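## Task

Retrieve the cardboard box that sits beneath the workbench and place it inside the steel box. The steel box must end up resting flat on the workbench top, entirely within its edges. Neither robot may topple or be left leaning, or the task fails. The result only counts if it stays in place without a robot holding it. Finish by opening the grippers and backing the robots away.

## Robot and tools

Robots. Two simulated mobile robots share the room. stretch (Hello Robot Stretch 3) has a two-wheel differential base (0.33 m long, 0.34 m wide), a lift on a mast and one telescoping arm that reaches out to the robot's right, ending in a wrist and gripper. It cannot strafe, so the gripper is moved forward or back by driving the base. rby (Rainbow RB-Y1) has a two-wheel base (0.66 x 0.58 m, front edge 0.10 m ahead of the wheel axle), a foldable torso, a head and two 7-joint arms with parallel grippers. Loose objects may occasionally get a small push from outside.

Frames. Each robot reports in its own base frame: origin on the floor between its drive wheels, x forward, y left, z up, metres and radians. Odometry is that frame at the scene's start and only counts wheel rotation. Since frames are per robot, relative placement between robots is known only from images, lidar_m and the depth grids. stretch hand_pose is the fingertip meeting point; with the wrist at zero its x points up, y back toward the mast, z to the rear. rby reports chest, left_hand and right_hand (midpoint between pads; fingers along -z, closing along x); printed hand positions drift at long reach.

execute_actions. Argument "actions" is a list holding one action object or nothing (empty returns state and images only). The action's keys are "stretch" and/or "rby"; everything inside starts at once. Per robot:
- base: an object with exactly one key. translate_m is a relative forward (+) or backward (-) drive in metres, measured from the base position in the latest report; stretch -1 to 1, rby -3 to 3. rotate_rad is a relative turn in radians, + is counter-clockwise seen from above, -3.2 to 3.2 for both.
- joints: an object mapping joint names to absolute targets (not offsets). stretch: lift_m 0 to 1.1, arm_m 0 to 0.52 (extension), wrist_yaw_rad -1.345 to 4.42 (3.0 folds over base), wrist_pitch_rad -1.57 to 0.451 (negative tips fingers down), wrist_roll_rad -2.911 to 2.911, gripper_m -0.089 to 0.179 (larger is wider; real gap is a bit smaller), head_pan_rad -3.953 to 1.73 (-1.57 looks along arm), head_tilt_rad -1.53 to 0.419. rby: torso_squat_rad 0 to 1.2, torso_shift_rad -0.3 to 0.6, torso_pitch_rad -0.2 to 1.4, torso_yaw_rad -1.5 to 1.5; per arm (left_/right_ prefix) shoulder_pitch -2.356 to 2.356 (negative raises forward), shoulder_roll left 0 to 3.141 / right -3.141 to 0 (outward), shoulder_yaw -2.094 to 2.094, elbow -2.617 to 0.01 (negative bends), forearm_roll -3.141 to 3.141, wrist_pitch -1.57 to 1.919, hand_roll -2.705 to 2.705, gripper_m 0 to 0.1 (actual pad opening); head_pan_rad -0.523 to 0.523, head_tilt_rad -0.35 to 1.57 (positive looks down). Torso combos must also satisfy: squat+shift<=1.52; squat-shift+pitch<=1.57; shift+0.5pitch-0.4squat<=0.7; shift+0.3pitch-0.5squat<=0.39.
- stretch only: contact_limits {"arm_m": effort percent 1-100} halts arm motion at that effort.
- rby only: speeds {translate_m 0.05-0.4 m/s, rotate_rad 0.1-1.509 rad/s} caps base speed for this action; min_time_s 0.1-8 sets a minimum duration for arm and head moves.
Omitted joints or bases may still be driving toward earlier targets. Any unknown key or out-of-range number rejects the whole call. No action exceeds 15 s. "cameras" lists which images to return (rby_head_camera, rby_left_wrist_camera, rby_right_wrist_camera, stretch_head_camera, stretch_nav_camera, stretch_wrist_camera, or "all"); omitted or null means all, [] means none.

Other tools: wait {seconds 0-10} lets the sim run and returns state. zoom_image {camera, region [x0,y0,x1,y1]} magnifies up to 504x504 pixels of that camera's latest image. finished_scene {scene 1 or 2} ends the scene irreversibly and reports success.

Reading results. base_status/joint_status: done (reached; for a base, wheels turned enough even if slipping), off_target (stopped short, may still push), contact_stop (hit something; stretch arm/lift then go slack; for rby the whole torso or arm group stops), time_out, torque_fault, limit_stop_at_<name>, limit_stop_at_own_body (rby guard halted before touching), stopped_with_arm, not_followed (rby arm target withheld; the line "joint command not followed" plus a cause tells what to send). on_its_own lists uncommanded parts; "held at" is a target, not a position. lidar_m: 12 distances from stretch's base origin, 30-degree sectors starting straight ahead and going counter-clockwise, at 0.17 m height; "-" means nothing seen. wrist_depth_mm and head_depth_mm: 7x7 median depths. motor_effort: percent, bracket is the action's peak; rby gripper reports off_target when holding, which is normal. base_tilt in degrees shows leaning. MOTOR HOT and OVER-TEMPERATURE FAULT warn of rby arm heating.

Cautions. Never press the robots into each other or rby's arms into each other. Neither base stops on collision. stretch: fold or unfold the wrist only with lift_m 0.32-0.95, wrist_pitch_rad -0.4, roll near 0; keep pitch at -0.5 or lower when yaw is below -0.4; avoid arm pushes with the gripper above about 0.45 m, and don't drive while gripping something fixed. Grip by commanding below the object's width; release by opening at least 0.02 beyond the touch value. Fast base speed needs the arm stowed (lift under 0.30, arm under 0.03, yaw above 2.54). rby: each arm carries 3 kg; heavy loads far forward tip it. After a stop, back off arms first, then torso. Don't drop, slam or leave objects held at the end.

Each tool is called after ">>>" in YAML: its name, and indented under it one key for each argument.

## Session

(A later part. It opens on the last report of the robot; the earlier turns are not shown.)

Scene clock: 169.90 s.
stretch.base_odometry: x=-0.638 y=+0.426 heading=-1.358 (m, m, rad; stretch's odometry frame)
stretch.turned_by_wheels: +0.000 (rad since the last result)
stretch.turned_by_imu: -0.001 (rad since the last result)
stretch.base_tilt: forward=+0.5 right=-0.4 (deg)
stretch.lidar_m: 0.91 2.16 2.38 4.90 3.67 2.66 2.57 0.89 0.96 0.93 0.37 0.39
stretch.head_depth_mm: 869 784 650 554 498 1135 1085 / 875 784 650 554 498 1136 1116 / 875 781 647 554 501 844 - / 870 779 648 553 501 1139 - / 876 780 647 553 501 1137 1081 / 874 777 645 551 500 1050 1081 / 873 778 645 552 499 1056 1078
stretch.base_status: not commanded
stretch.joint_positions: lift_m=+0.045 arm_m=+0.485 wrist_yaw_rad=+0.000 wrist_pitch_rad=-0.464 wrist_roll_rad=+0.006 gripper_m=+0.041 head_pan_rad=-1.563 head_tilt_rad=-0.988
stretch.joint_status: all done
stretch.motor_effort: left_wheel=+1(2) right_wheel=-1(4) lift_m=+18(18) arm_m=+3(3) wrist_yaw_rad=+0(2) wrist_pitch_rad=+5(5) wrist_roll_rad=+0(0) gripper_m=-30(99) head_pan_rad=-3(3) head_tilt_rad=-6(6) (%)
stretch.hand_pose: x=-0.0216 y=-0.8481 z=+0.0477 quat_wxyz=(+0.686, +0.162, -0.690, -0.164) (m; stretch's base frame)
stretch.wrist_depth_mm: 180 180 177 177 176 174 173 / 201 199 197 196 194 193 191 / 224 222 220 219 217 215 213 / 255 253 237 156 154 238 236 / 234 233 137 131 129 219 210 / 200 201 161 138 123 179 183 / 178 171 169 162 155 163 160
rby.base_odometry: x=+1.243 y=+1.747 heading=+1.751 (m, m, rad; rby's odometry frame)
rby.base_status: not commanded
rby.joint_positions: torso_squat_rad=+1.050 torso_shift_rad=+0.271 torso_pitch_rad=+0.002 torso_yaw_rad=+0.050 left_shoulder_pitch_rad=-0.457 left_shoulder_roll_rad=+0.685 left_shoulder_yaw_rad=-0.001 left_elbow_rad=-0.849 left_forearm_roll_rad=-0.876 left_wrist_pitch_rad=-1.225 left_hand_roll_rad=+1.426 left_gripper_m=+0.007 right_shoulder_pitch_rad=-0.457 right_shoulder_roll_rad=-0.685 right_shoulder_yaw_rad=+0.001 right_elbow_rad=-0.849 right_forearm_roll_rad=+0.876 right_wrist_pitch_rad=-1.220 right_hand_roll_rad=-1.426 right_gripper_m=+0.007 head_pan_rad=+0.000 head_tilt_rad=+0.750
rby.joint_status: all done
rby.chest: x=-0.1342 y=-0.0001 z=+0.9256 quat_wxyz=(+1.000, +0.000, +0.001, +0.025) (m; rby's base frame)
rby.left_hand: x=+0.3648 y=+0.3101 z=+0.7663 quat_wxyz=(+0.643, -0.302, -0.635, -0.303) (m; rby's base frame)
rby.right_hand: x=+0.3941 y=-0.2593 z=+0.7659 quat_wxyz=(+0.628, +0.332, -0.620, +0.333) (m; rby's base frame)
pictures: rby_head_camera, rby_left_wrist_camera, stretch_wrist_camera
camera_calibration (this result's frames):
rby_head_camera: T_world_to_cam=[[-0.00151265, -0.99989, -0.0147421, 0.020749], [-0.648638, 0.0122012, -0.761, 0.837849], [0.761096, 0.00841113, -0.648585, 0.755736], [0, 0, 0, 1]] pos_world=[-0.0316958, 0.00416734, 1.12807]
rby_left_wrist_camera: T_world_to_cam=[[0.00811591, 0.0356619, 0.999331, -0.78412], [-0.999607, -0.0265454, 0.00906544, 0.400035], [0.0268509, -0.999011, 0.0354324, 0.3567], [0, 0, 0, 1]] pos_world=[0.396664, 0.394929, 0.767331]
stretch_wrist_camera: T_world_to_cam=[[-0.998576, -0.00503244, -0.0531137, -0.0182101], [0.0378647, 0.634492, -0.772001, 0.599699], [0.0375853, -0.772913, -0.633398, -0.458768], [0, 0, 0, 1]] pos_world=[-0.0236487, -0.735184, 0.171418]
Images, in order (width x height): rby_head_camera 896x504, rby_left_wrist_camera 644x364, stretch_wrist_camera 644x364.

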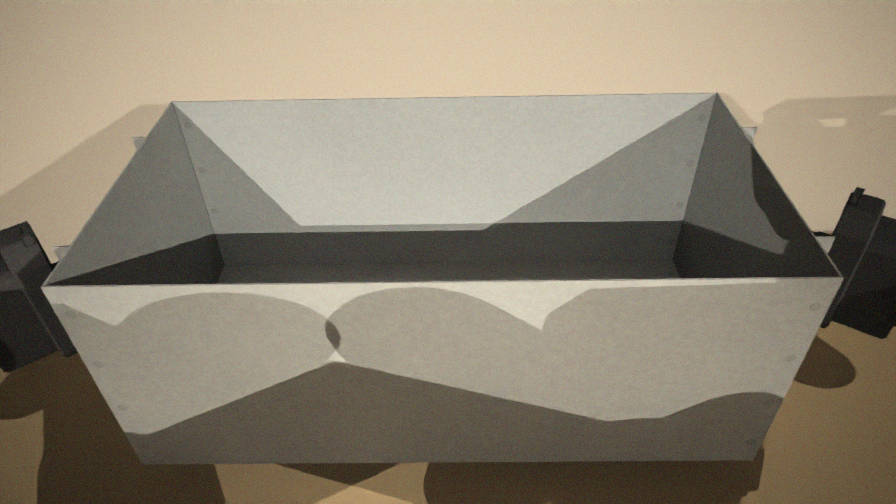

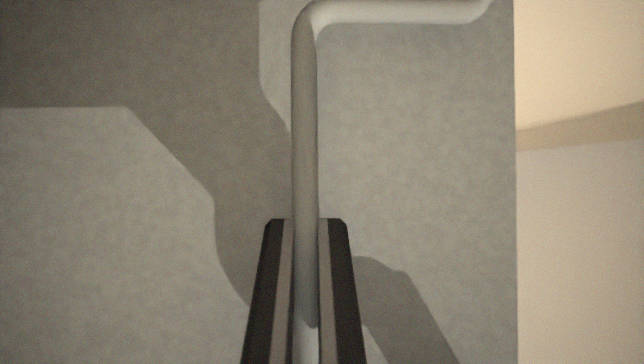

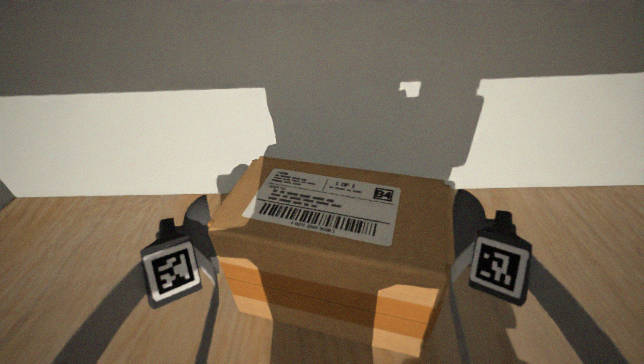

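>>> execute_actions:
  actions:
    - {"stretch":{"joints":{"lift_m":0.075}},"rby":{"base":{"translate_m":-0.45},"speeds":{"translate_m":0.3}}}
  cameras: ["rby_head_camera","stretch_wrist_camera"]

Scene clock: 179.50 s.
stretch.base_odometry: x=-0.638 y=+0.426 heading=-1.358 (m, m, rad; stretch's odometry frame)
stretch.turned_by_wheels: +0.000 (rad since the last result)
stretch.turned_by_imu: -0.003 (rad since the last result)
stretch.base_tilt: forward=+0.4 right=-0.4 (deg)
stretch.lidar_m: 0.91 2.16 2.23 2.25 3.67 2.66 2.56 0.89 0.96 0.93 0.37 0.39
stretch.head_depth_mm: 867 786 648 554 497 1144 1081 / 873 783 649 554 499 1144 1111 / 875 781 647 554 500 844 - / 873 781 647 553 501 1139 - / 877 780 645 552 500 1134 1081 / 875 780 646 552 500 1050 1086 / 874 781 645 550 499 1054 1074
stretch.base_status: not commanded
stretch.joint_positions: lift_m=+0.075 arm_m=+0.485 wrist_yaw_rad=+0.000 wrist_pitch_rad=-0.475 wrist_roll_rad=+0.006 gripper_m=+0.070 head_pan_rad=-1.563 head_tilt_rad=-0.988
stretch.joint_status: all done
stretch.on_its_own: gripper_m is held at +0.069, not at your +0.040, by its stall guard, which is not easing now
stretch.motor_effort: left_wheel=+1(2) right_wheel=-1(1) lift_m=+24(25) arm_m=+3(3) wrist_yaw_rad=+0(0) wrist_pitch_rad=+8(9) wrist_roll_rad=+0(1) gripper_m=-20(20) head_pan_rad=-2(3) head_tilt_rad=-6(6) (%)
stretch.hand_pose: x=-0.0216 y=-0.8466 z=+0.0748 quat_wxyz=(+0.685, +0.166, -0.689, -0.167) (m; stretch's base frame)
stretch.wrist_depth_mm: 181 180 179 177 176 175 174 / 201 200 198 197 196 193 192 / 227 224 222 221 218 217 214 / 258 256 241 166 236 246 243 / 272 270 138 133 132 252 243 / 232 233 155 136 123 208 211 / 207 199 193 157 145 189 185
rby.base_odometry: x=+1.324 y=+1.305 heading=+1.751 (m, m, rad; rby's odometry frame)
rby.base_status: done
rby.joint_positions: torso_squat_rad=+1.050 torso_shift_rad=+0.271 torso_pitch_rad=+0.002 torso_yaw_rad=+0.050 left_shoulder_pitch_rad=-0.457 left_shoulder_roll_rad=+0.685 left_shoulder_yaw_rad=-0.001 left_elbow_rad=-0.849 left_forearm_roll_rad=-0.876 left_wrist_pitch_rad=-1.225 left_hand_roll_rad=+1.426 left_gripper_m=+0.007 right_shoulder_pitch_rad=-0.456 right_shoulder_roll_rad=-0.685 right_shoulder_yaw_rad=+0.001 right_elbow_rad=-0.849 right_forearm_roll_rad=+0.877 right_wrist_pitch_rad=-1.220 right_hand_roll_rad=-1.426 right_gripper_m=+0.007 head_pan_rad=+0.000 head_tilt_rad=+0.750
rby.joint_status: not commanded
rby.chest: x=-0.1343 y=-0.0001 z=+0.9256 quat_wxyz=(+1.000, +0.000, +0.001, +0.025) (m; rby's base frame)
rby.left_hand: x=+0.3647 y=+0.3100 z=+0.7662 quat_wxyz=(+0.643, -0.302, -0.635, -0.303) (m; rby's base frame)
rby.right_hand: x=+0.3940 y=-0.2593 z=+0.7657 quat_wxyz=(+0.628, +0.332, -0.620, +0.333) (m; rby's base frame)
pictures: rby_head_camera, stretch_wrist_camera
camera_calibration (this result's frames):
rby_head_camera: T_world_to_cam=[[-0.00152463, -0.99989, -0.0147422, 0.0207471], [-0.648516, 0.0122104, -0.761103, 0.837903], [0.7612, 0.00840016, -0.648463, 0.755674], [0, 0, 0, 1]] pos_world=[-0.031794, 0.0041659, 1.12806]
stretch_wrist_camera: T_world_to_cam=[[-0.998575, -0.00443944, -0.0531824, -0.0162522], [0.0378781, 0.643041, -0.764894, 0.626388], [0.0375941, -0.765819, -0.641956, -0.433751], [0, 0, 0, 1]] pos_world=[-0.023649, -0.73504, 0.199807]
Images, in order (width x height): rby_head_camera 896x504, stretch_wrist_camera 644x364.

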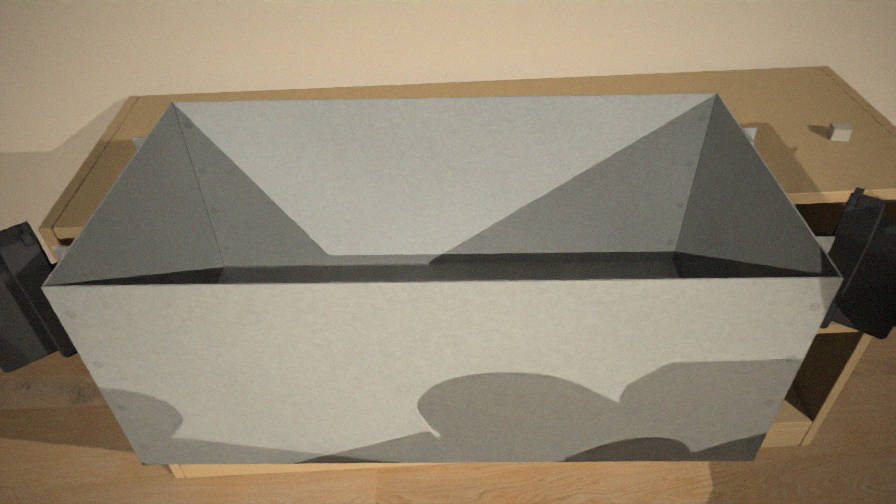

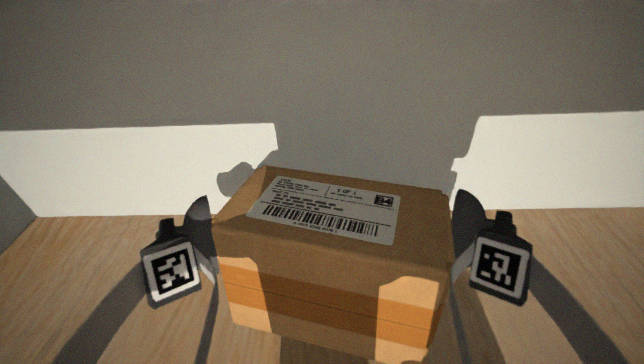

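>>> execute_actions:
  actions:
    - {"stretch":{"joints":{"lift_m":0.045}},"rby":{"base":{"translate_m":-0.3},"speeds":{"translate_m":0.3}}}
  cameras: []

>>> execute_actions:
  actions:
    - {"stretch":{"joints":{"gripper_m":0.179}},"rby":{"base":{"translate_m":-0.3},"speeds":{"translate_m":0.3}}}
  cameras: []

>>> execute_actions:
  actions:
    - {"stretch":{"base":{"translate_m":0.042},"joints":{"wrist_yaw_rad":-0.18,"arm_m":0.495}},"rby":{"base":{"translate_m":-0.3},"speeds":{"translate_m":0.3}}}
  cameras: ["stretch_wrist_camera"]

Scene clock: 195.00 s.
stretch.base_odometry: x=-0.638 y=+0.426 heading=-1.358 (m, m, rad; stretch's odometry frame)
stretch.turned_by_wheels: +0.000 (rad since the last result)
stretch.turned_by_imu: -0.001 (rad since the last result)
stretch.base_tilt: forward=+0.5 right=-0.4 (deg)
stretch.lidar_m: 0.91 2.16 2.16 2.17 3.69 2.66 2.57 0.89 0.97 0.93 0.37 0.39
stretch.head_depth_mm: 869 786 650 554 498 1133 1079 / 874 783 648 553 500 1140 1115 / 874 782 649 553 501 845 - / 871 781 648 553 500 1139 - / 873 780 648 552 500 1138 1077 / 876 779 645 552 500 1053 1078 / 876 778 645 551 499 1061 1080
stretch.base_status: not commanded
stretch.joint_positions: lift_m=+0.045 arm_m=+0.485 wrist_yaw_rad=+0.000 wrist_pitch_rad=-0.459 wrist_roll_rad=+0.006 gripper_m=+0.070 head_pan_rad=-1.563 head_tilt_rad=-0.989
stretch.joint_status: all done
stretch.on_its_own: gripper_m is held at +0.069, not at your +0.040, by its stall guard, which is not easing now
stretch.motor_effort: left_wheel=+2(2) right_wheel=-2(3) lift_m=+15(22) arm_m=+3(3) wrist_yaw_rad=+0(0) wrist_pitch_rad=+4(8) wrist_roll_rad=+1(0) gripper_m=-19(20) head_pan_rad=-4(3) head_tilt_rad=-6(6) (%)
stretch.hand_pose: x=-0.0216 y=-0.8487 z=+0.0488 quat_wxyz=(+0.687, +0.161, -0.690, -0.162) (m; stretch's base frame)
stretch.wrist_depth_mm: 180 179 177 176 175 174 173 / 200 197 196 195 194 192 190 / 224 221 219 219 216 214 212 / 253 252 236 158 157 238 235 / 237 237 137 132 130 222 213 / 202 200 160 139 124 181 184 / 180 172 171 162 157 164 161
rby.base_odometry: x=+1.378 y=+1.010 heading=+1.752 (m, m, rad; rby's odometry frame)
rby.base_status: done
rby.joint_positions: torso_squat_rad=+1.050 torso_shift_rad=+0.271 torso_pitch_rad=+0.002 torso_yaw_rad=+0.050 left_shoulder_pitch_rad=-0.457 left_shoulder_roll_rad=+0.685 left_shoulder_yaw_rad=-0.001 left_elbow_rad=-0.849 left_forearm_roll_rad=-0.876 left_wrist_pitch_rad=-1.225 left_hand_roll_rad=+1.426 left_gripper_m=+0.007 right_shoulder_pitch_rad=-0.456 right_shoulder_roll_rad=-0.685 right_shoulder_yaw_rad=+0.001 right_elbow_rad=-0.849 right_forearm_roll_rad=+0.877 right_wrist_pitch_rad=-1.220 right_hand_roll_rad=-1.426 right_gripper_m=+0.007 head_pan_rad=+0.000 head_tilt_rad=+0.750
rby.joint_status: not commanded
rby.chest: x=-0.1343 y=-0.0001 z=+0.9256 quat_wxyz=(+1.000, +0.000, +0.001, +0.025) (m; rby's base frame)
rby.left_hand: x=+0.3647 y=+0.3100 z=+0.7662 quat_wxyz=(+0.643, -0.302, -0.635, -0.303) (m; rby's base frame)
rby.right_hand: x=+0.3940 y=-0.2593 z=+0.7657 quat_wxyz=(+0.628, +0.332, -0.620, +0.333) (m; rby's base frame)
pictures: none
No camera images: the call's "cameras" was empty. Leave "cameras" out to get every camera's image.

Scene clock: 197.10 s.
stretch.base_odometry: x=-0.638 y=+0.426 heading=-1.358 (m, m, rad; stretch's odometry frame)
stretch.turned_by_wheels: +0.000 (rad since the last result)
stretch.turned_by_imu: -0.001 (rad since the last result)
stretch.base_tilt: forward=+0.5 right=-0.4 (deg)
stretch.lidar_m: 0.91 2.16 2.82 2.11 3.69 2.65 2.57 0.89 0.97 0.93 0.37 0.39
stretch.head_depth_mm: 870 784 649 555 498 1135 1080 / 871 783 648 553 499 1139 1115 / 872 784 647 553 501 844 - / 870 780 646 552 501 1134 - / 874 780 647 553 502 1134 1078 / 874 779 647 552 500 1051 1081 / 876 777 645 551 499 1060 1080
stretch.base_status: not commanded
stretch.joint_positions: lift_m=+0.045 arm_m=+0.485 wrist_yaw_rad=+0.002 wrist_pitch_rad=-0.463 wrist_roll_rad=+0.006 gripper_m=+0.179 head_pan_rad=-1.563 head_tilt_rad=-0.989
stretch.joint_status: all done
stretch.motor_effort: left_wheel=+2(2) right_wheel=-2(4) lift_m=+17(17) arm_m=+3(3) wrist_yaw_rad=-2(2) wrist_pitch_rad=+4(5) wrist_roll_rad=+0(0) gripper_m=+0(83) head_pan_rad=-3(4) head_tilt_rad=-7(6) (%)
stretch.hand_pose: x=-0.0212 y=-0.8483 z=+0.0480 quat_wxyz=(+0.687, +0.162, -0.690, -0.162) (m; stretch's base frame)
stretch.wrist_depth_mm: 181 180 179 177 175 174 173 / 201 199 197 195 193 192 191 / 225 222 220 218 216 214 213 / 257 254 239 159 156 238 234 / 236 237 141 132 129 215 216 / 206 193 184 141 126 184 - / 170 172 169 162 157 163 161
rby.base_odometry: x=+1.432 y=+0.714 heading=+1.752 (m, m, rad; rby's odometry frame)
rby.base_status: done
rby.joint_positions: torso_squat_rad=+1.050 torso_shift_rad=+0.271 torso_pitch_rad=+0.002 torso_yaw_rad=+0.050 left_shoulder_pitch_rad=-0.457 left_shoulder_roll_rad=+0.685 left_shoulder_yaw_rad=-0.001 left_elbow_rad=-0.849 left_forearm_roll_rad=-0.876 left_wrist_pitch_rad=-1.225 left_hand_roll_rad=+1.426 left_gripper_m=+0.007 right_shoulder_pitch_rad=-0.456 right_shoulder_roll_rad=-0.685 right_shoulder_yaw_rad=+0.001 right_elbow_rad=-0.849 right_forearm_roll_rad=+0.877 right_wrist_pitch_rad=-1.220 right_hand_roll_rad=-1.426 right_gripper_m=+0.007 head_pan_rad=+0.000 head_tilt_rad=+0.750
rby.joint_status: not commanded
rby.chest: x=-0.1343 y=-0.0001 z=+0.9256 quat_wxyz=(+1.000, +0.000, +0.001, +0.025) (m; rby's base frame)
rby.left_hand: x=+0.3647 y=+0.3100 z=+0.7662 quat_wxyz=(+0.643, -0.302, -0.635, -0.303) (m; rby's base frame)
rby.right_hand: x=+0.3940 y=-0.2593 z=+0.7656 quat_wxyz=(+0.628, +0.332, -0.620, +0.333) (m; rby's base frame)
pictures: none
No camera images: the call's "cameras" was empty. Leave "cameras" out to get every camera's image.

Scene clock: 199.20 s.
stretch.base_odometry: x=-0.630 y=+0.385 heading=-1.358 (m, m, rad; stretch's odometry frame)
stretch.turned_by_wheels: +0.000 (rad since the last result)
stretch.turned_by_imu: -0.001 (rad since the last result)
stretch.base_tilt: forward=+0.4 right=-0.4 (deg)
stretch.lidar_m: 2.04 2.11 2.35 2.09 3.75 2.70 0.95 0.93 0.96 0.81 0.34 0.39
stretch.head_depth_mm: 868 784 648 554 498 1139 1084 / 869 782 648 555 499 1138 1114 / 872 782 648 554 501 844 - / 874 780 646 553 501 1140 - / 873 779 647 552 501 1138 1078 / 874 780 646 552 500 1051 1078 / 874 779 647 551 500 1055 1081
stretch.base_status: done
stretch.joint_positions: lift_m=+0.045 arm_m=+0.495 wrist_yaw_rad=-0.177 wrist_pitch_rad=-0.463 wrist_roll_rad=+0.006 gripper_m=+0.179 head_pan_rad=-1.563 head_tilt_rad=-0.989
stretch.joint_status: all done
stretch.motor_effort: left_wheel=+1(4) right_wheel=-2(3) lift_m=+17(17) arm_m=+3(6) wrist_yaw_rad=-4(7) wrist_pitch_rad=+5(4) wrist_roll_rad=+1(0) gripper_m=+0(1) head_pan_rad=-4(4) head_tilt_rad=-6(6) (%)
stretch.hand_pose: x=-0.0600 y=-0.8548 z=+0.0480 quat_wxyz=(+0.669, +0.100, -0.701, -0.223) (m; stretch's base frame)
stretch.wrist_depth_mm: 153 158 164 171 177 185 194 / 168 173 180 188 197 206 217 / 184 191 200 210 221 233 247 / 206 215 220 158 154 252 250 / 226 229 144 131 129 212 217 / 205 194 183 129 124 180 - / 170 172 166 158 152 163 160
rby.base_odometry: x=+1.486 y=+0.419 heading=+1.753 (m, m, rad; rby's odometry frame)
rby.base_status: done
rby.joint_positions: torso_squat_rad=+1.050 torso_shift_rad=+0.271 torso_pitch_rad=+0.002 torso_yaw_rad=+0.050 left_shoulder_pitch_rad=-0.457 left_shoulder_roll_rad=+0.685 left_shoulder_yaw_rad=-0.001 left_elbow_rad=-0.849 left_forearm_roll_rad=-0.876 left_wrist_pitch_rad=-1.225 left_hand_roll_rad=+1.426 left_gripper_m=+0.007 right_shoulder_pitch_rad=-0.456 right_shoulder_roll_rad=-0.685 right_shoulder_yaw_rad=+0.001 right_elbow_rad=-0.849 right_forearm_roll_rad=+0.877 right_wrist_pitch_rad=-1.220 right_hand_roll_rad=-1.426 right_gripper_m=+0.007 head_pan_rad=+0.000 head_tilt_rad=+0.750
rby.joint_status: not commanded
rby.chest: x=-0.1343 y=-0.0001 z=+0.9256 quat_wxyz=(+1.000, +0.000, +0.001, +0.025) (m; rby's base frame)
rby.left_hand: x=+0.3647 y=+0.3100 z=+0.7662 quat_wxyz=(+0.643, -0.302, -0.635, -0.303) (m; rby's base frame)
rby.right_hand: x=+0.3940 y=-0.2593 z=+0.7656 quat_wxyz=(+0.628, +0.332, -0.620, +0.333) (m; rby's base frame)
pictures: stretch_wrist_camera
camera_calibration (this result's frames):
stretch_wrist_camera: T_world_to_cam=[[-0.984051, 0.169999, -0.0523851, 0.0939039], [0.147769, 0.617238, -0.772775, 0.597509], [-0.0990368, -0.768191, -0.632514, -0.466537], [0, 0, 0, 1]] pos_world=[-0.0420912, -0.743159, 0.171568]
Images, in order (width x height): stretch_wrist_camera 644x364.

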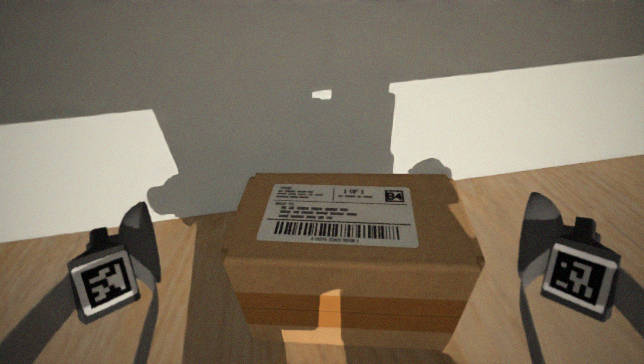

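>>> execute_actions:
  actions:
    - {"stretch":{"base":{"translate_m":-0.006},"joints":{"arm_m":0.505,"gripper_m":0.06}},"rby":{"base":{"rotate_rad":-0.5},"speeds":{"rotate_rad":0.6}}}
  cameras: ["stretch_wrist_camera"]

>>> execute_actions:
  actions:
    - {"stretch":{"joints":{"lift_m":0.11,"wrist_pitch_rad":-0.2}},"rby":{"base":{"rotate_rad":-1.07},"speeds":{"rotate_rad":0.6},"joints":{"head_tilt_rad":0.35}}}
  cameras: ["stretch_wrist_camera","rby_head_camera"]

Scene clock: 207.83 s.
stretch.base_odometry: x=-0.631 y=+0.391 heading=-1.358 (m, m, rad; stretch's odometry frame)
stretch.turned_by_wheels: +0.000 (rad since the last result)
stretch.turned_by_imu: -0.002 (rad since the last result)
stretch.base_tilt: forward=+0.4 right=-0.4 (deg)
stretch.lidar_m: 2.04 2.12 2.35 2.10 3.75 2.69 0.95 0.92 0.97 0.83 0.35 0.39
stretch.head_depth_mm: 870 785 650 554 498 1137 1082 / 870 785 650 554 500 1140 1116 / 872 782 648 553 501 844 - / 871 780 647 554 502 1138 - / 877 781 648 552 500 1140 1082 / 877 783 646 552 501 1048 1079 / 878 779 646 551 499 1058 1079
stretch.base_status: done
stretch.joint_positions: lift_m=+0.045 arm_m=+0.505 wrist_yaw_rad=-0.181 wrist_pitch_rad=-0.463 wrist_roll_rad=+0.006 gripper_m=+0.065 head_pan_rad=-1.563 head_tilt_rad=-0.989
stretch.joint_status: gripper_m off_target (ended at +0.065, target +0.060); the others done
stretch.motor_effort: left_wheel=+0(3) right_wheel=+0(6) lift_m=+17(17) arm_m=+3(2) wrist_yaw_rad=+1(4) wrist_pitch_rad=+5(4) wrist_roll_rad=+0(1) gripper_m=-26(99) head_pan_rad=-3(5) head_tilt_rad=-6(6) (%)
stretch.hand_pose: x=-0.0608 y=-0.8646 z=+0.0479 quat_wxyz=(+0.669, +0.099, -0.702, -0.224) (m; stretch's base frame)
stretch.wrist_depth_mm: 145 149 155 161 168 175 184 / 158 164 170 178 186 196 205 / 176 181 189 198 209 222 235 / 194 202 207 214 227 245 249 / 218 221 135 132 130 222 211 / 201 - 123 119 115 176 183 / 179 172 161 141 134 163 161
rby.base_odometry: x=+1.486 y=+0.419 heading=+1.253 (m, m, rad; rby's odometry frame)
rby.base_status: done
rby.joint_positions: torso_squat_rad=+1.050 torso_shift_rad=+0.271 torso_pitch_rad=+0.002 torso_yaw_rad=+0.050 left_shoulder_pitch_rad=-0.457 left_shoulder_roll_rad=+0.685 left_shoulder_yaw_rad=-0.001 left_elbow_rad=-0.849 left_forearm_roll_rad=-0.876 left_wrist_pitch_rad=-1.225 left_hand_roll_rad=+1.426 left_gripper_m=+0.007 right_shoulder_pitch_rad=-0.456 right_shoulder_roll_rad=-0.685 right_shoulder_yaw_rad=+0.001 right_elbow_rad=-0.849 right_forearm_roll_rad=+0.877 right_wrist_pitch_rad=-1.220 right_hand_roll_rad=-1.426 right_gripper_m=+0.007 head_pan_rad=+0.000 head_tilt_rad=+0.750
rby.joint_status: not commanded
rby.chest: x=-0.1343 y=-0.0001 z=+0.9256 quat_wxyz=(+1.000, +0.000, +0.001, +0.025) (m; rby's base frame)
rby.left_hand: x=+0.3647 y=+0.3100 z=+0.7662 quat_wxyz=(+0.643, -0.302, -0.635, -0.303) (m; rby's base frame)
rby.right_hand: x=+0.3940 y=-0.2594 z=+0.7656 quat_wxyz=(+0.628, +0.332, -0.620, +0.333) (m; rby's base frame)
pictures: stretch_wrist_camera
camera_calibration (this result's frames):
stretch_wrist_camera: T_world_to_cam=[[-0.983398, 0.173734, -0.0523892, 0.0980381], [0.150146, 0.616917, -0.772573, 0.603463], [-0.101902, -0.767613, -0.632761, -0.47383], [0, 0, 0, 1]] pos_world=[-0.0424815, -0.753037, 0.171534]
Images, in order (width x height): stretch_wrist_camera 644x364.

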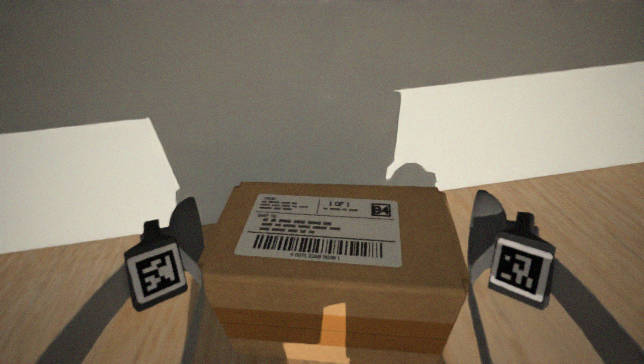

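Scene clock: 211.17 s.
stretch.base_odometry: x=-0.631 y=+0.391 heading=-1.358 (m, m, rad; stretch's odometry frame)
stretch.turned_by_wheels: +0.000 (rad since the last result)
stretch.turned_by_imu: -0.001 (rad since the last result)
stretch.base_tilt: forward=+0.4 right=-0.4 (deg)
stretch.lidar_m: 2.05 2.12 2.35 2.31 3.74 2.69 0.95 0.92 0.96 0.83 0.35 0.39
stretch.head_depth_mm: 870 783 650 554 497 1139 1079 / 869 784 649 554 498 1138 1116 / 869 782 647 553 500 841 - / 871 781 649 552 501 1136 - / 872 781 647 553 501 1136 1080 / 874 778 647 551 501 1047 1079 / 875 778 645 551 500 1054 1078
stretch.base_status: not commanded
stretch.joint_positions: lift_m=+0.110 arm_m=+0.505 wrist_yaw_rad=-0.181 wrist_pitch_rad=-0.237 wrist_roll_rad=+0.005 gripper_m=+0.064 head_pan_rad=-1.563 head_tilt_rad=-0.989
stretch.joint_status: all done
stretch.motor_effort: left_wheel=+2(2) right_wheel=-1(2) lift_m=+24(24) arm_m=+2(3) wrist_yaw_rad=+1(2) wrist_pitch_rad=+12(12) wrist_roll_rad=+1(1) gripper_m=-20(26) head_pan_rad=-3(4) head_tilt_rad=-6(6) (%)
stretch.hand_pose: x=-0.0654 y=-0.8892 z=+0.1648 quat_wxyz=(+0.690, +0.020, -0.708, -0.147) (m; stretch's base frame)
stretch.wrist_depth_mm: 141 145 151 156 162 168 176 / 150 154 160 167 174 181 190 / 160 165 171 179 188 196 205 / 172 177 184 193 202 213 224 / 184 190 150 150 151 236 246 / 200 203 131 128 126 263 276 / 215 230 139 135 133 275 280
rby.base_odometry: x=+1.486 y=+0.419 heading=+0.184 (m, m, rad; rby's odometry frame)
rby.base_status: done
rby.joint_positions: torso_squat_rad=+1.050 torso_shift_rad=+0.271 torso_pitch_rad=+0.002 torso_yaw_rad=+0.050 left_shoulder_pitch_rad=-0.457 left_shoulder_roll_rad=+0.685 left_shoulder_yaw_rad=-0.001 left_elbow_rad=-0.849 left_forearm_roll_rad=-0.876 left_wrist_pitch_rad=-1.225 left_hand_roll_rad=+1.426 left_gripper_m=+0.007 right_shoulder_pitch_rad=-0.456 right_shoulder_roll_rad=-0.685 right_shoulder_yaw_rad=+0.001 right_elbow_rad=-0.849 right_forearm_roll_rad=+0.877 right_wrist_pitch_rad=-1.220 right_hand_roll_rad=-1.426 right_gripper_m=+0.007 head_pan_rad=+0.000 head_tilt_rad=+0.350
rby.joint_status: all done
rby.chest: x=-0.1343 y=-0.0001 z=+0.9256 quat_wxyz=(+1.000, +0.000, +0.001, +0.025) (m; rby's base frame)
rby.left_hand: x=+0.3647 y=+0.3100 z=+0.7662 quat_wxyz=(+0.643, -0.302, -0.635, -0.303) (m; rby's base frame)
rby.right_hand: x=+0.3940 y=-0.2594 z=+0.7656 quat_wxyz=(+0.628, +0.332, -0.620, +0.333) (m; rby's base frame)
pictures: rby_head_camera, stretch_wrist_camera
camera_calibration (this result's frames):
rby_head_camera: T_world_to_cam=[[0.008178, -0.999398, -0.033721, 0.0431849], [-0.301508, 0.0296883, -0.953001, 1.09275], [0.953428, 0.0179608, -0.301084, 0.386151], [0, 0, 0, 1]] pos_world=[-0.0390462, 0.00378123, 1.15912]
stretch_wrist_camera: T_world_to_cam=[[-0.985483, 0.162528, -0.049073, 0.0933098], [0.115663, 0.431135, -0.894843, 0.562332], [-0.12428, -0.887529, -0.443675, -0.558483], [0, 0, 0, 1]] pos_world=[-0.0424944, -0.753276, 0.259993]
Images, in order (width x height): rby_head_camera 896x504, stretch_wrist_camera 644x364.

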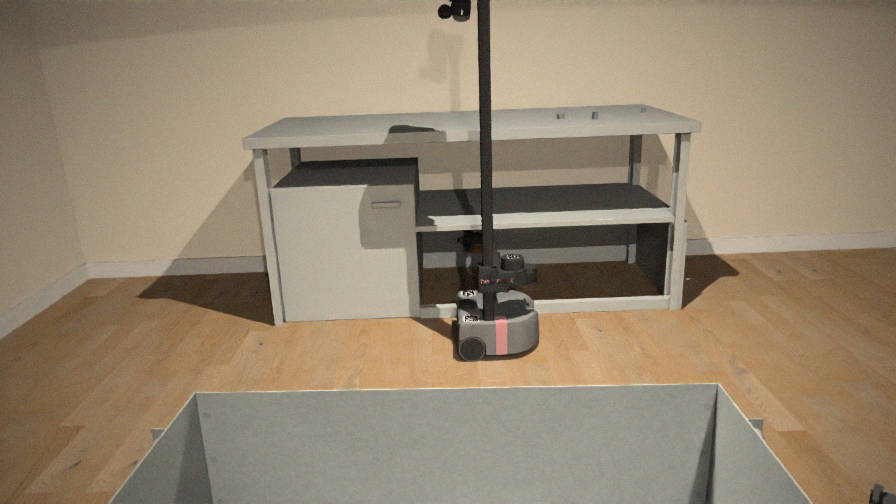

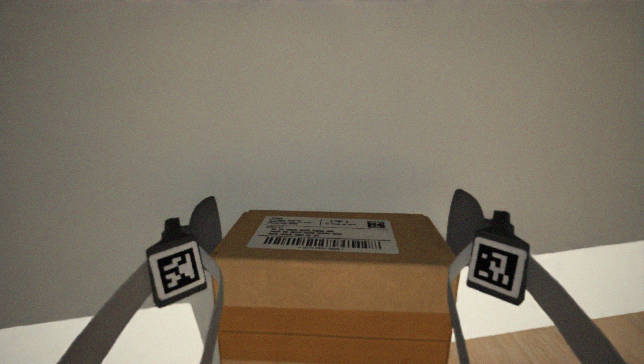

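>>> execute_actions:
  actions:
    - {"stretch":{"joints":{"arm_m":0.0,"wrist_yaw_rad":0.0}},"rby":{"base":{"translate_m":0.9},"speeds":{"translate_m":0.3}}}
  cameras: ["stretch_wrist_camera","rby_head_camera"]

Scene clock: 231.57 s.
stretch.base_odometry: x=-0.631 y=+0.391 heading=-1.358 (m, m, rad; stretch's odometry frame)
stretch.turned_by_wheels: +0.000 (rad since the last result)
stretch.turned_by_imu: -0.002 (rad since the last result)
stretch.base_tilt: forward=+0.4 right=-0.4 (deg)
stretch.lidar_m: 2.05 2.12 2.35 1.40 3.72 2.69 0.95 0.92 0.97 0.35 0.35 0.39
stretch.head_depth_mm: 869 785 649 554 499 1136 1083 / 872 782 647 554 500 1140 1118 / 872 782 648 553 502 992 - / 873 781 647 552 501 843 - / 874 779 646 552 500 1137 1079 / 877 782 646 552 499 1052 1076 / 876 778 645 552 499 1054 1080
stretch.base_status: not commanded
stretch.joint_positions: lift_m=+0.110 arm_m=+0.000 wrist_yaw_rad=-0.002 wrist_pitch_rad=-0.237 wrist_roll_rad=+0.005 gripper_m=+0.064 head_pan_rad=-1.563 head_tilt_rad=-0.989
stretch.joint_status: all done
stretch.motor_effort: left_wheel=+1(1) right_wheel=-1(1) lift_m=+24(24) arm_m=-4(4) wrist_yaw_rad=+2(4) wrist_pitch_rad=+12(12) wrist_roll_rad=+1(1) gripper_m=-20(20) head_pan_rad=-3(4) head_tilt_rad=-6(6) (%)
stretch.hand_pose: x=-0.0219 y=-0.3886 z=+0.1648 quat_wxyz=(+0.701, +0.083, -0.704, -0.085) (m; stretch's base frame)
stretch.wrist_depth_mm: 269 380 607 608 608 596 598 / 267 374 641 650 643 640 635 / 267 374 694 703 693 684 671 / 266 371 567 584 565 556 540 / 265 347 150 151 151 430 416 / 264 325 131 128 126 321 336 / 251 301 139 135 133 287 281
rby.base_odometry: x=+2.371 y=+0.583 heading=+0.184 (m, m, rad; rby's odometry frame)
rby.base_status: done
rby.joint_positions: torso_squat_rad=+1.050 torso_shift_rad=+0.271 torso_pitch_rad=+0.002 torso_yaw_rad=+0.050 left_shoulder_pitch_rad=-0.457 left_shoulder_roll_rad=+0.685 left_shoulder_yaw_rad=-0.001 left_elbow_rad=-0.849 left_forearm_roll_rad=-0.876 left_wrist_pitch_rad=-1.225 left_hand_roll_rad=+1.426 left_gripper_m=+0.007 right_shoulder_pitch_rad=-0.456 right_shoulder_roll_rad=-0.685 right_shoulder_yaw_rad=+0.001 right_elbow_rad=-0.849 right_forearm_roll_rad=+0.876 right_wrist_pitch_rad=-1.220 right_hand_roll_rad=-1.426 right_gripper_m=+0.007 head_pan_rad=+0.000 head_tilt_rad=+0.350
rby.joint_status: not commanded
rby.chest: x=-0.1342 y=-0.0001 z=+0.9256 quat_wxyz=(+1.000, +0.000, +0.001, +0.025) (m; rby's base frame)
rby.left_hand: x=+0.3648 y=+0.3100 z=+0.7661 quat_wxyz=(+0.643, -0.302, -0.635, -0.303) (m; rby's base frame)
rby.right_hand: x=+0.3941 y=-0.2594 z=+0.7655 quat_wxyz=(+0.629, +0.332, -0.620, +0.333) (m; rby's base frame)
pictures: rby_head_camera, stretch_wrist_camera
camera_calibration (this result's frames):
rby_head_camera: T_world_to_cam=[[0.00817047, -0.999398, -0.0337232, 0.0431855], [-0.30172, 0.0296887, -0.952934, 1.09271], [0.953362, 0.0179609, -0.301295, 0.386234], [0, 0, 0, 1]] pos_world=[-0.0388811, 0.00378128, 1.15911]
stretch_wrist_camera: T_world_to_cam=[[-0.998667, -0.0160129, -0.0490691, -0.0149084], [0.0368422, 0.444675, -0.894934, 0.34509], [0.0361503, -0.895549, -0.443492, -0.108427], [0, 0, 0, 1]] pos_world=[-0.0236827, -0.250793, 0.260015]
Images, in order (width x height): rby_head_camera 896x504, stretch_wrist_camera 644x364.

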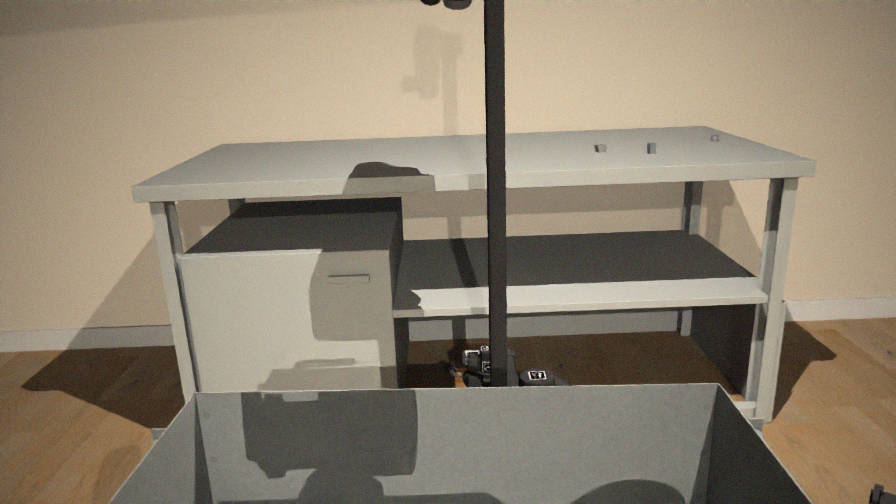

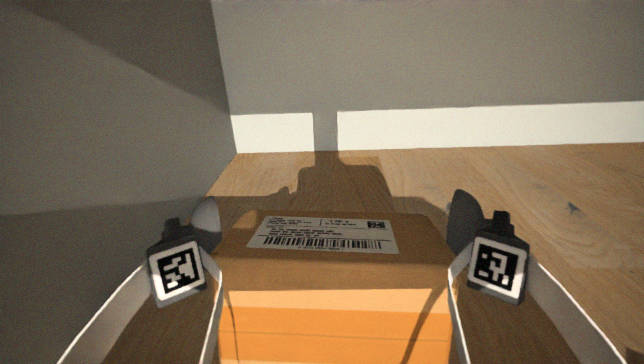

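>>> execute_actions:
  actions:
    - {"stretch":{"base":{"rotate_rad":-1.4}}}
  cameras: ["stretch_wrist_camera","stretch_nav_camera"]

>>> execute_actions:
  actions:
    - {"stretch":{"base":{"rotate_rad":-1.78},"joints":{"lift_m":1.09}},"rby":{"base":{"translate_m":0.3},"speeds":{"translate_m":0.2}}}
  cameras: ["stretch_wrist_camera","rby_head_camera","stretch_nav_camera"]

Scene clock: 243.83 s.
stretch.base_odometry: x=-0.631 y=+0.391 heading=-2.758 (m, m, rad; stretch's odometry frame)
stretch.turned_by_wheels: -1.400 (rad since the last result)
stretch.turned_by_imu: -1.386 (rad since the last result)
stretch.base_tilt: forward=+0.5 right=-0.4 (deg)
stretch.lidar_m: 0.51 0.35 0.47 2.04 2.25 1.41 1.40 3.24 2.60 0.35 1.02 0.93
stretch.head_depth_mm: 2231 2200 1825 1563 1362 1201 1081 / 2317 2201 1831 1555 1356 1197 1111 / 2356 2208 1821 1567 1359 1202 - / 2409 2190 1823 1565 1357 1165 - / 2401 831 1155 1423 1332 1196 1079 / 2178 778 663 994 921 1144 1060 / 1725 779 647 552 509 787 729
stretch.base_status: done
stretch.joint_positions: lift_m=+0.110 arm_m=+0.000 wrist_yaw_rad=-0.002 wrist_pitch_rad=-0.237 wrist_roll_rad=+0.005 gripper_m=+0.064 head_pan_rad=-1.563 head_tilt_rad=-0.989
stretch.joint_status: not commanded
stretch.motor_effort: left_wheel=+1(6) right_wheel=-2(5) lift_m=+24(24) arm_m=-4(4) wrist_yaw_rad=+2(2) wrist_pitch_rad=+12(12) wrist_roll_rad=+0(1) gripper_m=-20(20) head_pan_rad=-3(4) head_tilt_rad=-6(6) (%)
stretch.hand_pose: x=-0.0219 y=-0.3886 z=+0.1648 quat_wxyz=(+0.701, +0.083, -0.704, -0.085) (m; stretch's base frame)
stretch.wrist_depth_mm: 737 694 654 - - - - / 788 761 711 - - - - / 825 809 758 860 852 803 768 / 635 617 537 586 566 554 536 / 469 462 150 151 150 430 413 / 372 315 131 128 126 320 338 / 257 303 139 135 133 286 282
rby.base_odometry: x=+2.371 y=+0.583 heading=+0.184 (m, m, rad; rby's odometry frame)
rby.base_status: not commanded
rby.joint_positions: torso_squat_rad=+1.050 torso_shift_rad=+0.271 torso_pitch_rad=+0.002 torso_yaw_rad=+0.050 left_shoulder_pitch_rad=-0.457 left_shoulder_roll_rad=+0.685 left_shoulder_yaw_rad=-0.001 left_elbow_rad=-0.849 left_forearm_roll_rad=-0.876 left_wrist_pitch_rad=-1.225 left_hand_roll_rad=+1.426 left_gripper_m=+0.007 right_shoulder_pitch_rad=-0.456 right_shoulder_roll_rad=-0.685 right_shoulder_yaw_rad=+0.001 right_elbow_rad=-0.849 right_forearm_roll_rad=+0.876 right_wrist_pitch_rad=-1.220 right_hand_roll_rad=-1.426 right_gripper_m=+0.007 head_pan_rad=+0.000 head_tilt_rad=+0.350
rby.joint_status: not commanded
rby.chest: x=-0.1342 y=-0.0001 z=+0.9256 quat_wxyz=(+1.000, +0.000, +0.001, +0.025) (m; rby's base frame)
rby.left_hand: x=+0.3648 y=+0.3100 z=+0.7661 quat_wxyz=(+0.643, -0.302, -0.635, -0.303) (m; rby's base frame)
rby.right_hand: x=+0.3941 y=-0.2594 z=+0.7655 quat_wxyz=(+0.629, +0.332, -0.620, +0.333) (m; rby's base frame)
pictures: stretch_nav_camera (sideways: a quarter turn counterclockwise sets it upright), stretch_wrist_camera
camera_calibration (this result's frames):
stretch_nav_camera: T_world_to_cam=[[-0.0228014, -0.83574, 0.548652, -0.66961], [-0.999661, 0.0121436, -0.023047, 0.0854217], [0.0125986, -0.548991, -0.835733, 1.05117], [0, 0, 0, 1]] pos_world=[0.0568814, 0.0164249, 1.24785]
stretch_wrist_camera: T_world_to_cam=[[-0.998667, -0.0160126, -0.0490704, -0.014908], [0.0368434, 0.444675, -0.894934, 0.345087], [0.0361506, -0.895549, -0.443493, -0.108421], [0, 0, 0, 1]] pos_world=[-0.0236828, -0.250787, 0.260015]
Images, in order (width x height): stretch_nav_camera 672x504, stretch_wrist_camera 644x364.

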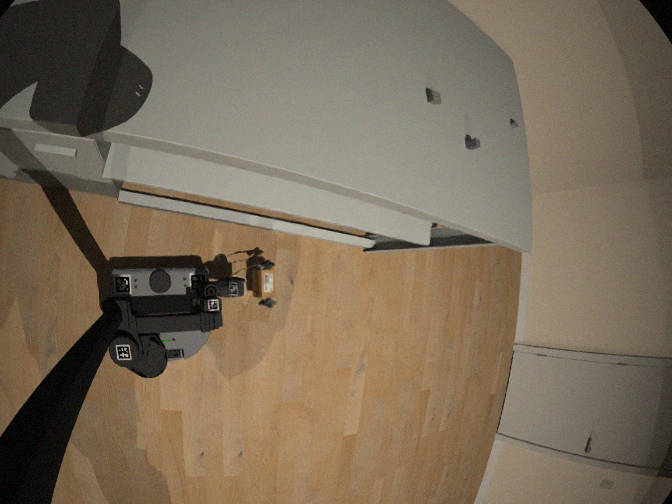

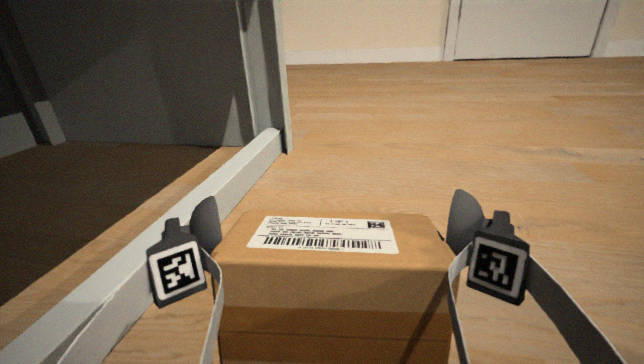

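Scene clock: 253.57 s.
stretch.base_odometry: x=-0.631 y=+0.391 heading=+1.745 (m, m, rad; stretch's odometry frame)
stretch.turned_by_wheels: -1.780 (rad since the last result)
stretch.turned_by_imu: -1.763 (rad since the last result)
stretch.base_tilt: forward=+0.5 right=-0.4 (deg)
stretch.lidar_m: 2.60 0.92 0.98 0.93 0.35 0.37 0.85 2.09 2.35 1.10 1.14 2.73
stretch.head_depth_mm: - - - 1556 1358 1203 1081 / - - - 1522 1355 1198 1115 / - - - 1558 1359 1206 - / 298 725 825 1554 1354 1201 - / 927 895 824 1555 1362 1197 1081 / 2775 894 823 1550 1354 1195 1078 / 1000 839 1768 1550 1364 1203 1076
stretch.base_status: done
stretch.joint_positions: lift_m=+1.090 arm_m=+0.000 wrist_yaw_rad=-0.002 wrist_pitch_rad=-0.237 wrist_roll_rad=+0.005 gripper_m=+0.064 head_pan_rad=-1.563 head_tilt_rad=-0.989
stretch.joint_status: all done
stretch.motor_effort: left_wheel=+1(5) right_wheel=-2(5) lift_m=+24(26) arm_m=-4(4) wrist_yaw_rad=+2(2) wrist_pitch_rad=+12(12) wrist_roll_rad=+1(1) gripper_m=-20(20) head_pan_rad=-5(2) head_tilt_rad=-7(7) (%)
stretch.hand_pose: x=-0.0219 y=-0.3887 z=+1.1449 quat_wxyz=(+0.701, +0.083, -0.704, -0.085) (m; stretch's base frame)
stretch.wrist_depth_mm: - - - - - - - / - - - - - - - / - - - - - - - / - - - - - - - / - 887 150 151 151 - - / - - 131 128 126 - - / - - 139 135 133 - -
rby.base_odometry: x=+2.666 y=+0.638 heading=+0.183 (m, m, rad; rby's odometry frame)
rby.base_status: done
rby.joint_positions: torso_squat_rad=+1.050 torso_shift_rad=+0.271 torso_pitch_rad=+0.002 torso_yaw_rad=+0.050 left_shoulder_pitch_rad=-0.457 left_shoulder_roll_rad=+0.685 left_shoulder_yaw_rad=-0.001 left_elbow_rad=-0.849 left_forearm_roll_rad=-0.876 left_wrist_pitch_rad=-1.225 left_hand_roll_rad=+1.426 left_gripper_m=+0.007 right_shoulder_pitch_rad=-0.456 right_shoulder_roll_rad=-0.685 right_shoulder_yaw_rad=+0.001 right_elbow_rad=-0.849 right_forearm_roll_rad=+0.876 right_wrist_pitch_rad=-1.220 right_hand_roll_rad=-1.426 right_gripper_m=+0.007 head_pan_rad=+0.000 head_tilt_rad=+0.350
rby.joint_status: not commanded
rby.chest: x=-0.1342 y=-0.0001 z=+0.9256 quat_wxyz=(+1.000, +0.000, +0.001, +0.025) (m; rby's base frame)
rby.left_hand: x=+0.3648 y=+0.3100 z=+0.7661 quat_wxyz=(+0.643, -0.302, -0.635, -0.303) (m; rby's base frame)
rby.right_hand: x=+0.3940 y=-0.2594 z=+0.7656 quat_wxyz=(+0.629, +0.332, -0.620, +0.333) (m; rby's base frame)
pictures: rby_head_camera, stretch_nav_camera (sideways: a quarter turn counterclockwise sets it upright), stretch_wrist_camera
camera_calibration (this result's frames):
rby_head_camera: T_world_to_cam=[[0.00817306, -0.999398, -0.0337229, 0.0431857], [-0.301646, 0.029689, -0.952958, 1.09273], [0.953385, 0.0179609, -0.301221, 0.386202], [0, 0, 0, 1]] pos_world=[-0.0389351, 0.00378109, 1.15911]
stretch_nav_camera: T_world_to_cam=[[-0.0228016, -0.83574, 0.548652, -0.66961], [-0.999661, 0.0121439, -0.023047, 0.0854217], [0.0125985, -0.548991, -0.835733, 1.05117], [0, 0, 0, 1]] pos_world=[0.0568814, 0.0164249, 1.24785]
stretch_wrist_camera: T_world_to_cam=[[-0.998667, -0.0160277, -0.0490663, 0.0331741], [0.0368442, 0.444401, -0.89507, 1.22226], [0.036151, -0.895685, -0.443218, 0.325845], [0, 0, 0, 1]] pos_world=[-0.0236829, -0.250787, 1.24006]
Images, in order (width x height): rby_head_camera 896x504, stretch_nav_camera 672x504, stretch_wrist_camera 644x364.

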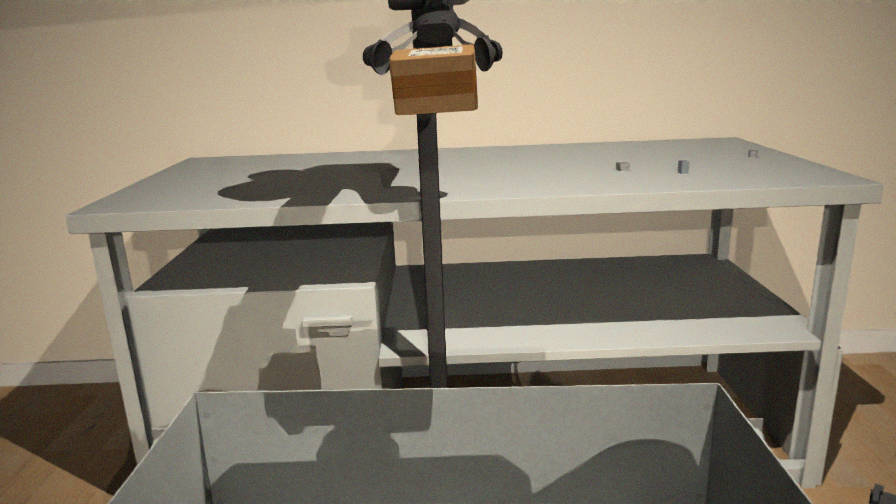

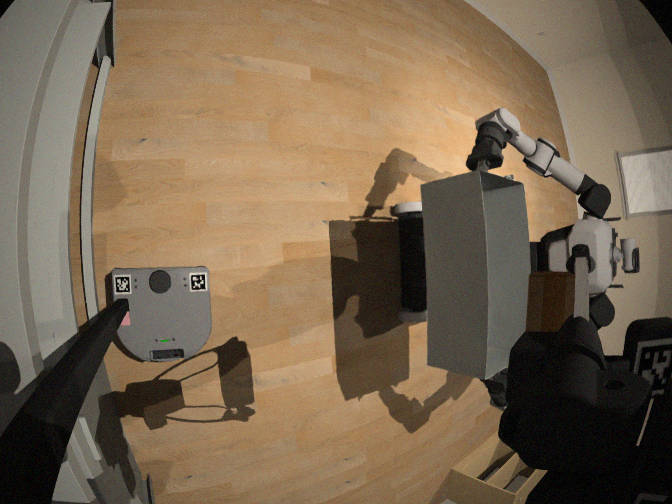

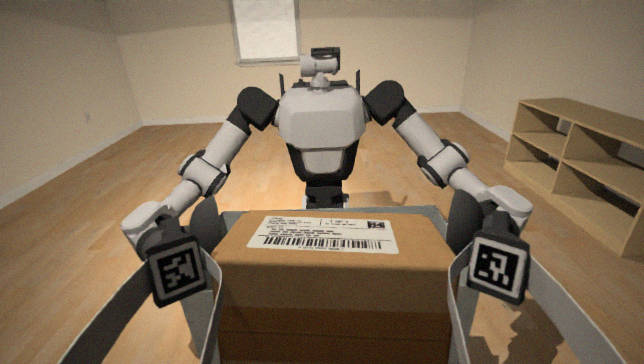

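>>> execute_actions:
  actions:
    - {"stretch":{"joints":{"lift_m":0.97,"arm_m":0.22}},"rby":{"base":{"translate_m":0.2},"speeds":{"translate_m":0.2},"joints":{"head_tilt_rad":0.55}}}
  cameras: ["stretch_wrist_camera","rby_head_camera","stretch_nav_camera"]

Scene clock: 268.73 s.
stretch.base_odometry: x=-0.631 y=+0.391 heading=+1.745 (m, m, rad; stretch's odometry frame)
stretch.turned_by_wheels: +0.000 (rad since the last result)
stretch.turned_by_imu: -0.002 (rad since the last result)
stretch.base_tilt: forward=+0.4 right=-0.4 (deg)
stretch.lidar_m: 2.60 0.92 0.98 0.93 0.35 0.37 0.85 2.09 0.94 0.90 0.93 2.73
stretch.head_depth_mm: - 907 676 1471 1362 1204 1081 / - 768 838 723 1362 1201 1114 / - 777 841 723 1352 1203 - / 841 788 839 721 1357 1196 - / 936 1105 841 720 1355 1206 1081 / 2766 2193 837 718 1354 1203 1079 / 869 2125 704 1459 1352 1201 1077
stretch.base_status: not commanded
stretch.joint_positions: lift_m=+0.970 arm_m=+0.220 wrist_yaw_rad=-0.002 wrist_pitch_rad=-0.237 wrist_roll_rad=+0.005 gripper_m=+0.064 head_pan_rad=-1.563 head_tilt_rad=-0.989
stretch.joint_status: all done
stretch.motor_effort: left_wheel=+1(1) right_wheel=-1(1) lift_m=+18(22) arm_m=+3(5) wrist_yaw_rad=+1(2) wrist_pitch_rad=+12(12) wrist_roll_rad=+1(0) gripper_m=-20(20) head_pan_rad=-4(4) head_tilt_rad=-6(6) (%)
stretch.hand_pose: x=-0.0219 y=-0.6082 z=+1.0254 quat_wxyz=(+0.701, +0.083, -0.704, -0.085) (m; stretch's base frame)
stretch.wrist_depth_mm: - - - 543 - - - / - - 574 541 567 - - / - 607 578 551 620 - - / - 578 - 615 - 570 - / - 580 151 150 151 564 497 / - - 131 128 126 - - / - 358 139 135 133 336 394
rby.base_odometry: x=+2.863 y=+0.675 heading=+0.183 (m, m, rad; rby's odometry frame)
rby.base_status: done
rby.joint_positions: torso_squat_rad=+1.050 torso_shift_rad=+0.271 torso_pitch_rad=+0.002 torso_yaw_rad=+0.050 left_shoulder_pitch_rad=-0.457 left_shoulder_roll_rad=+0.685 left_shoulder_yaw_rad=-0.002 left_elbow_rad=-0.849 left_forearm_roll_rad=-0.876 left_wrist_pitch_rad=-1.225 left_hand_roll_rad=+1.426 left_gripper_m=+0.007 right_shoulder_pitch_rad=-0.456 right_shoulder_roll_rad=-0.685 right_shoulder_yaw_rad=+0.001 right_elbow_rad=-0.849 right_forearm_roll_rad=+0.876 right_wrist_pitch_rad=-1.220 right_hand_roll_rad=-1.426 right_gripper_m=+0.007 head_pan_rad=+0.000 head_tilt_rad=+0.550
rby.joint_status: all done
rby.chest: x=-0.1342 y=-0.0001 z=+0.9256 quat_wxyz=(+1.000, +0.000, +0.001, +0.025) (m; rby's base frame)
rby.left_hand: x=+0.3648 y=+0.3100 z=+0.7661 quat_wxyz=(+0.643, -0.302, -0.635, -0.303) (m; rby's base frame)
rby.right_hand: x=+0.3940 y=-0.2594 z=+0.7656 quat_wxyz=(+0.629, +0.332, -0.620, +0.333) (m; rby's base frame)
pictures: rby_head_camera, stretch_nav_camera (sideways: a quarter turn counterclockwise sets it upright), stretch_wrist_camera
camera_calibration (this result's frames):
rby_head_camera: T_world_to_cam=[[0.00234143, -0.999691, -0.024733, 0.0324143], [-0.484745, 0.0204982, -0.874415, 0.983846], [0.874652, 0.0140366, -0.484548, 0.583762], [0, 0, 0, 1]] pos_world=[-0.0337507, 0.00404317, 1.14395]
stretch_nav_camera: T_world_to_cam=[[-0.0228031, -0.83574, 0.548652, -0.66961], [-0.999661, 0.0121457, -0.023047, 0.0854217], [0.0125975, -0.548991, -0.835733, 1.05117], [0, 0, 0, 1]] pos_world=[0.0568815, 0.0164248, 1.24785]
stretch_wrist_camera: T_world_to_cam=[[-0.998666, -0.0161221, -0.0490638, 0.0237505], [0.0368051, 0.444277, -0.895133, 1.21277], [0.0362293, -0.895745, -0.44309, 0.0760788], [0, 0, 0, 1]] pos_world=[-0.0236736, -0.470276, 1.12047]
Images, in order (width x height): rby_head_camera 896x504, stretch_nav_camera 672x504, stretch_wrist_camera 644x364.

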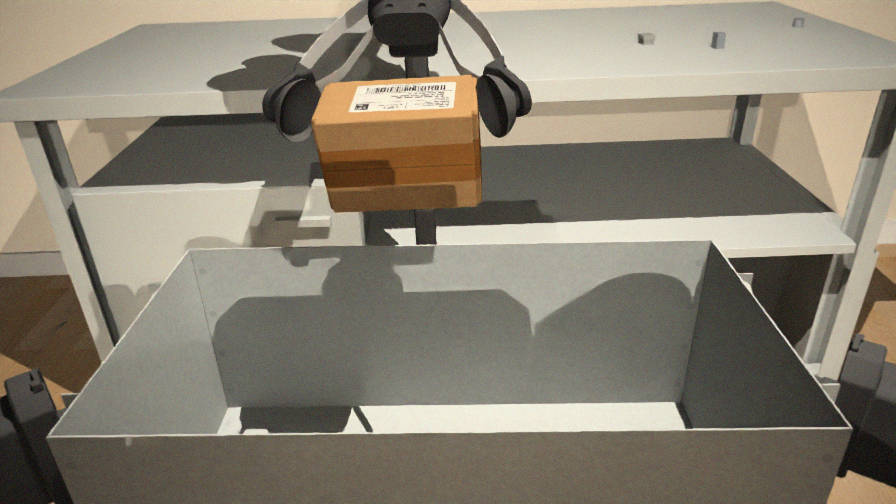

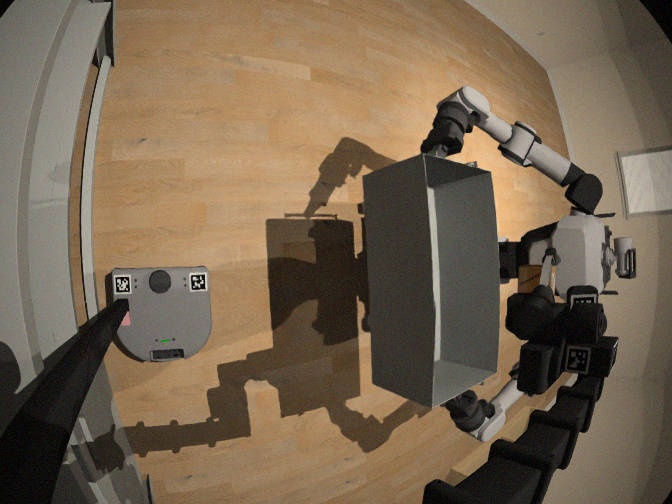

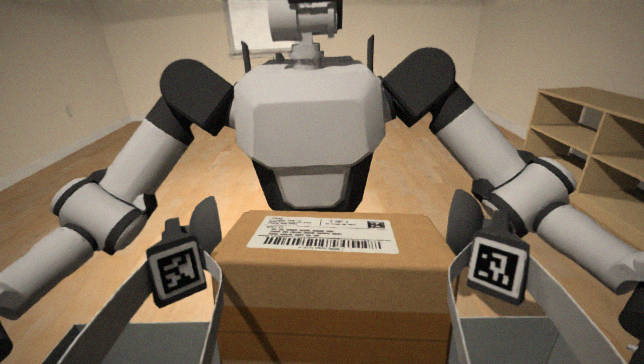

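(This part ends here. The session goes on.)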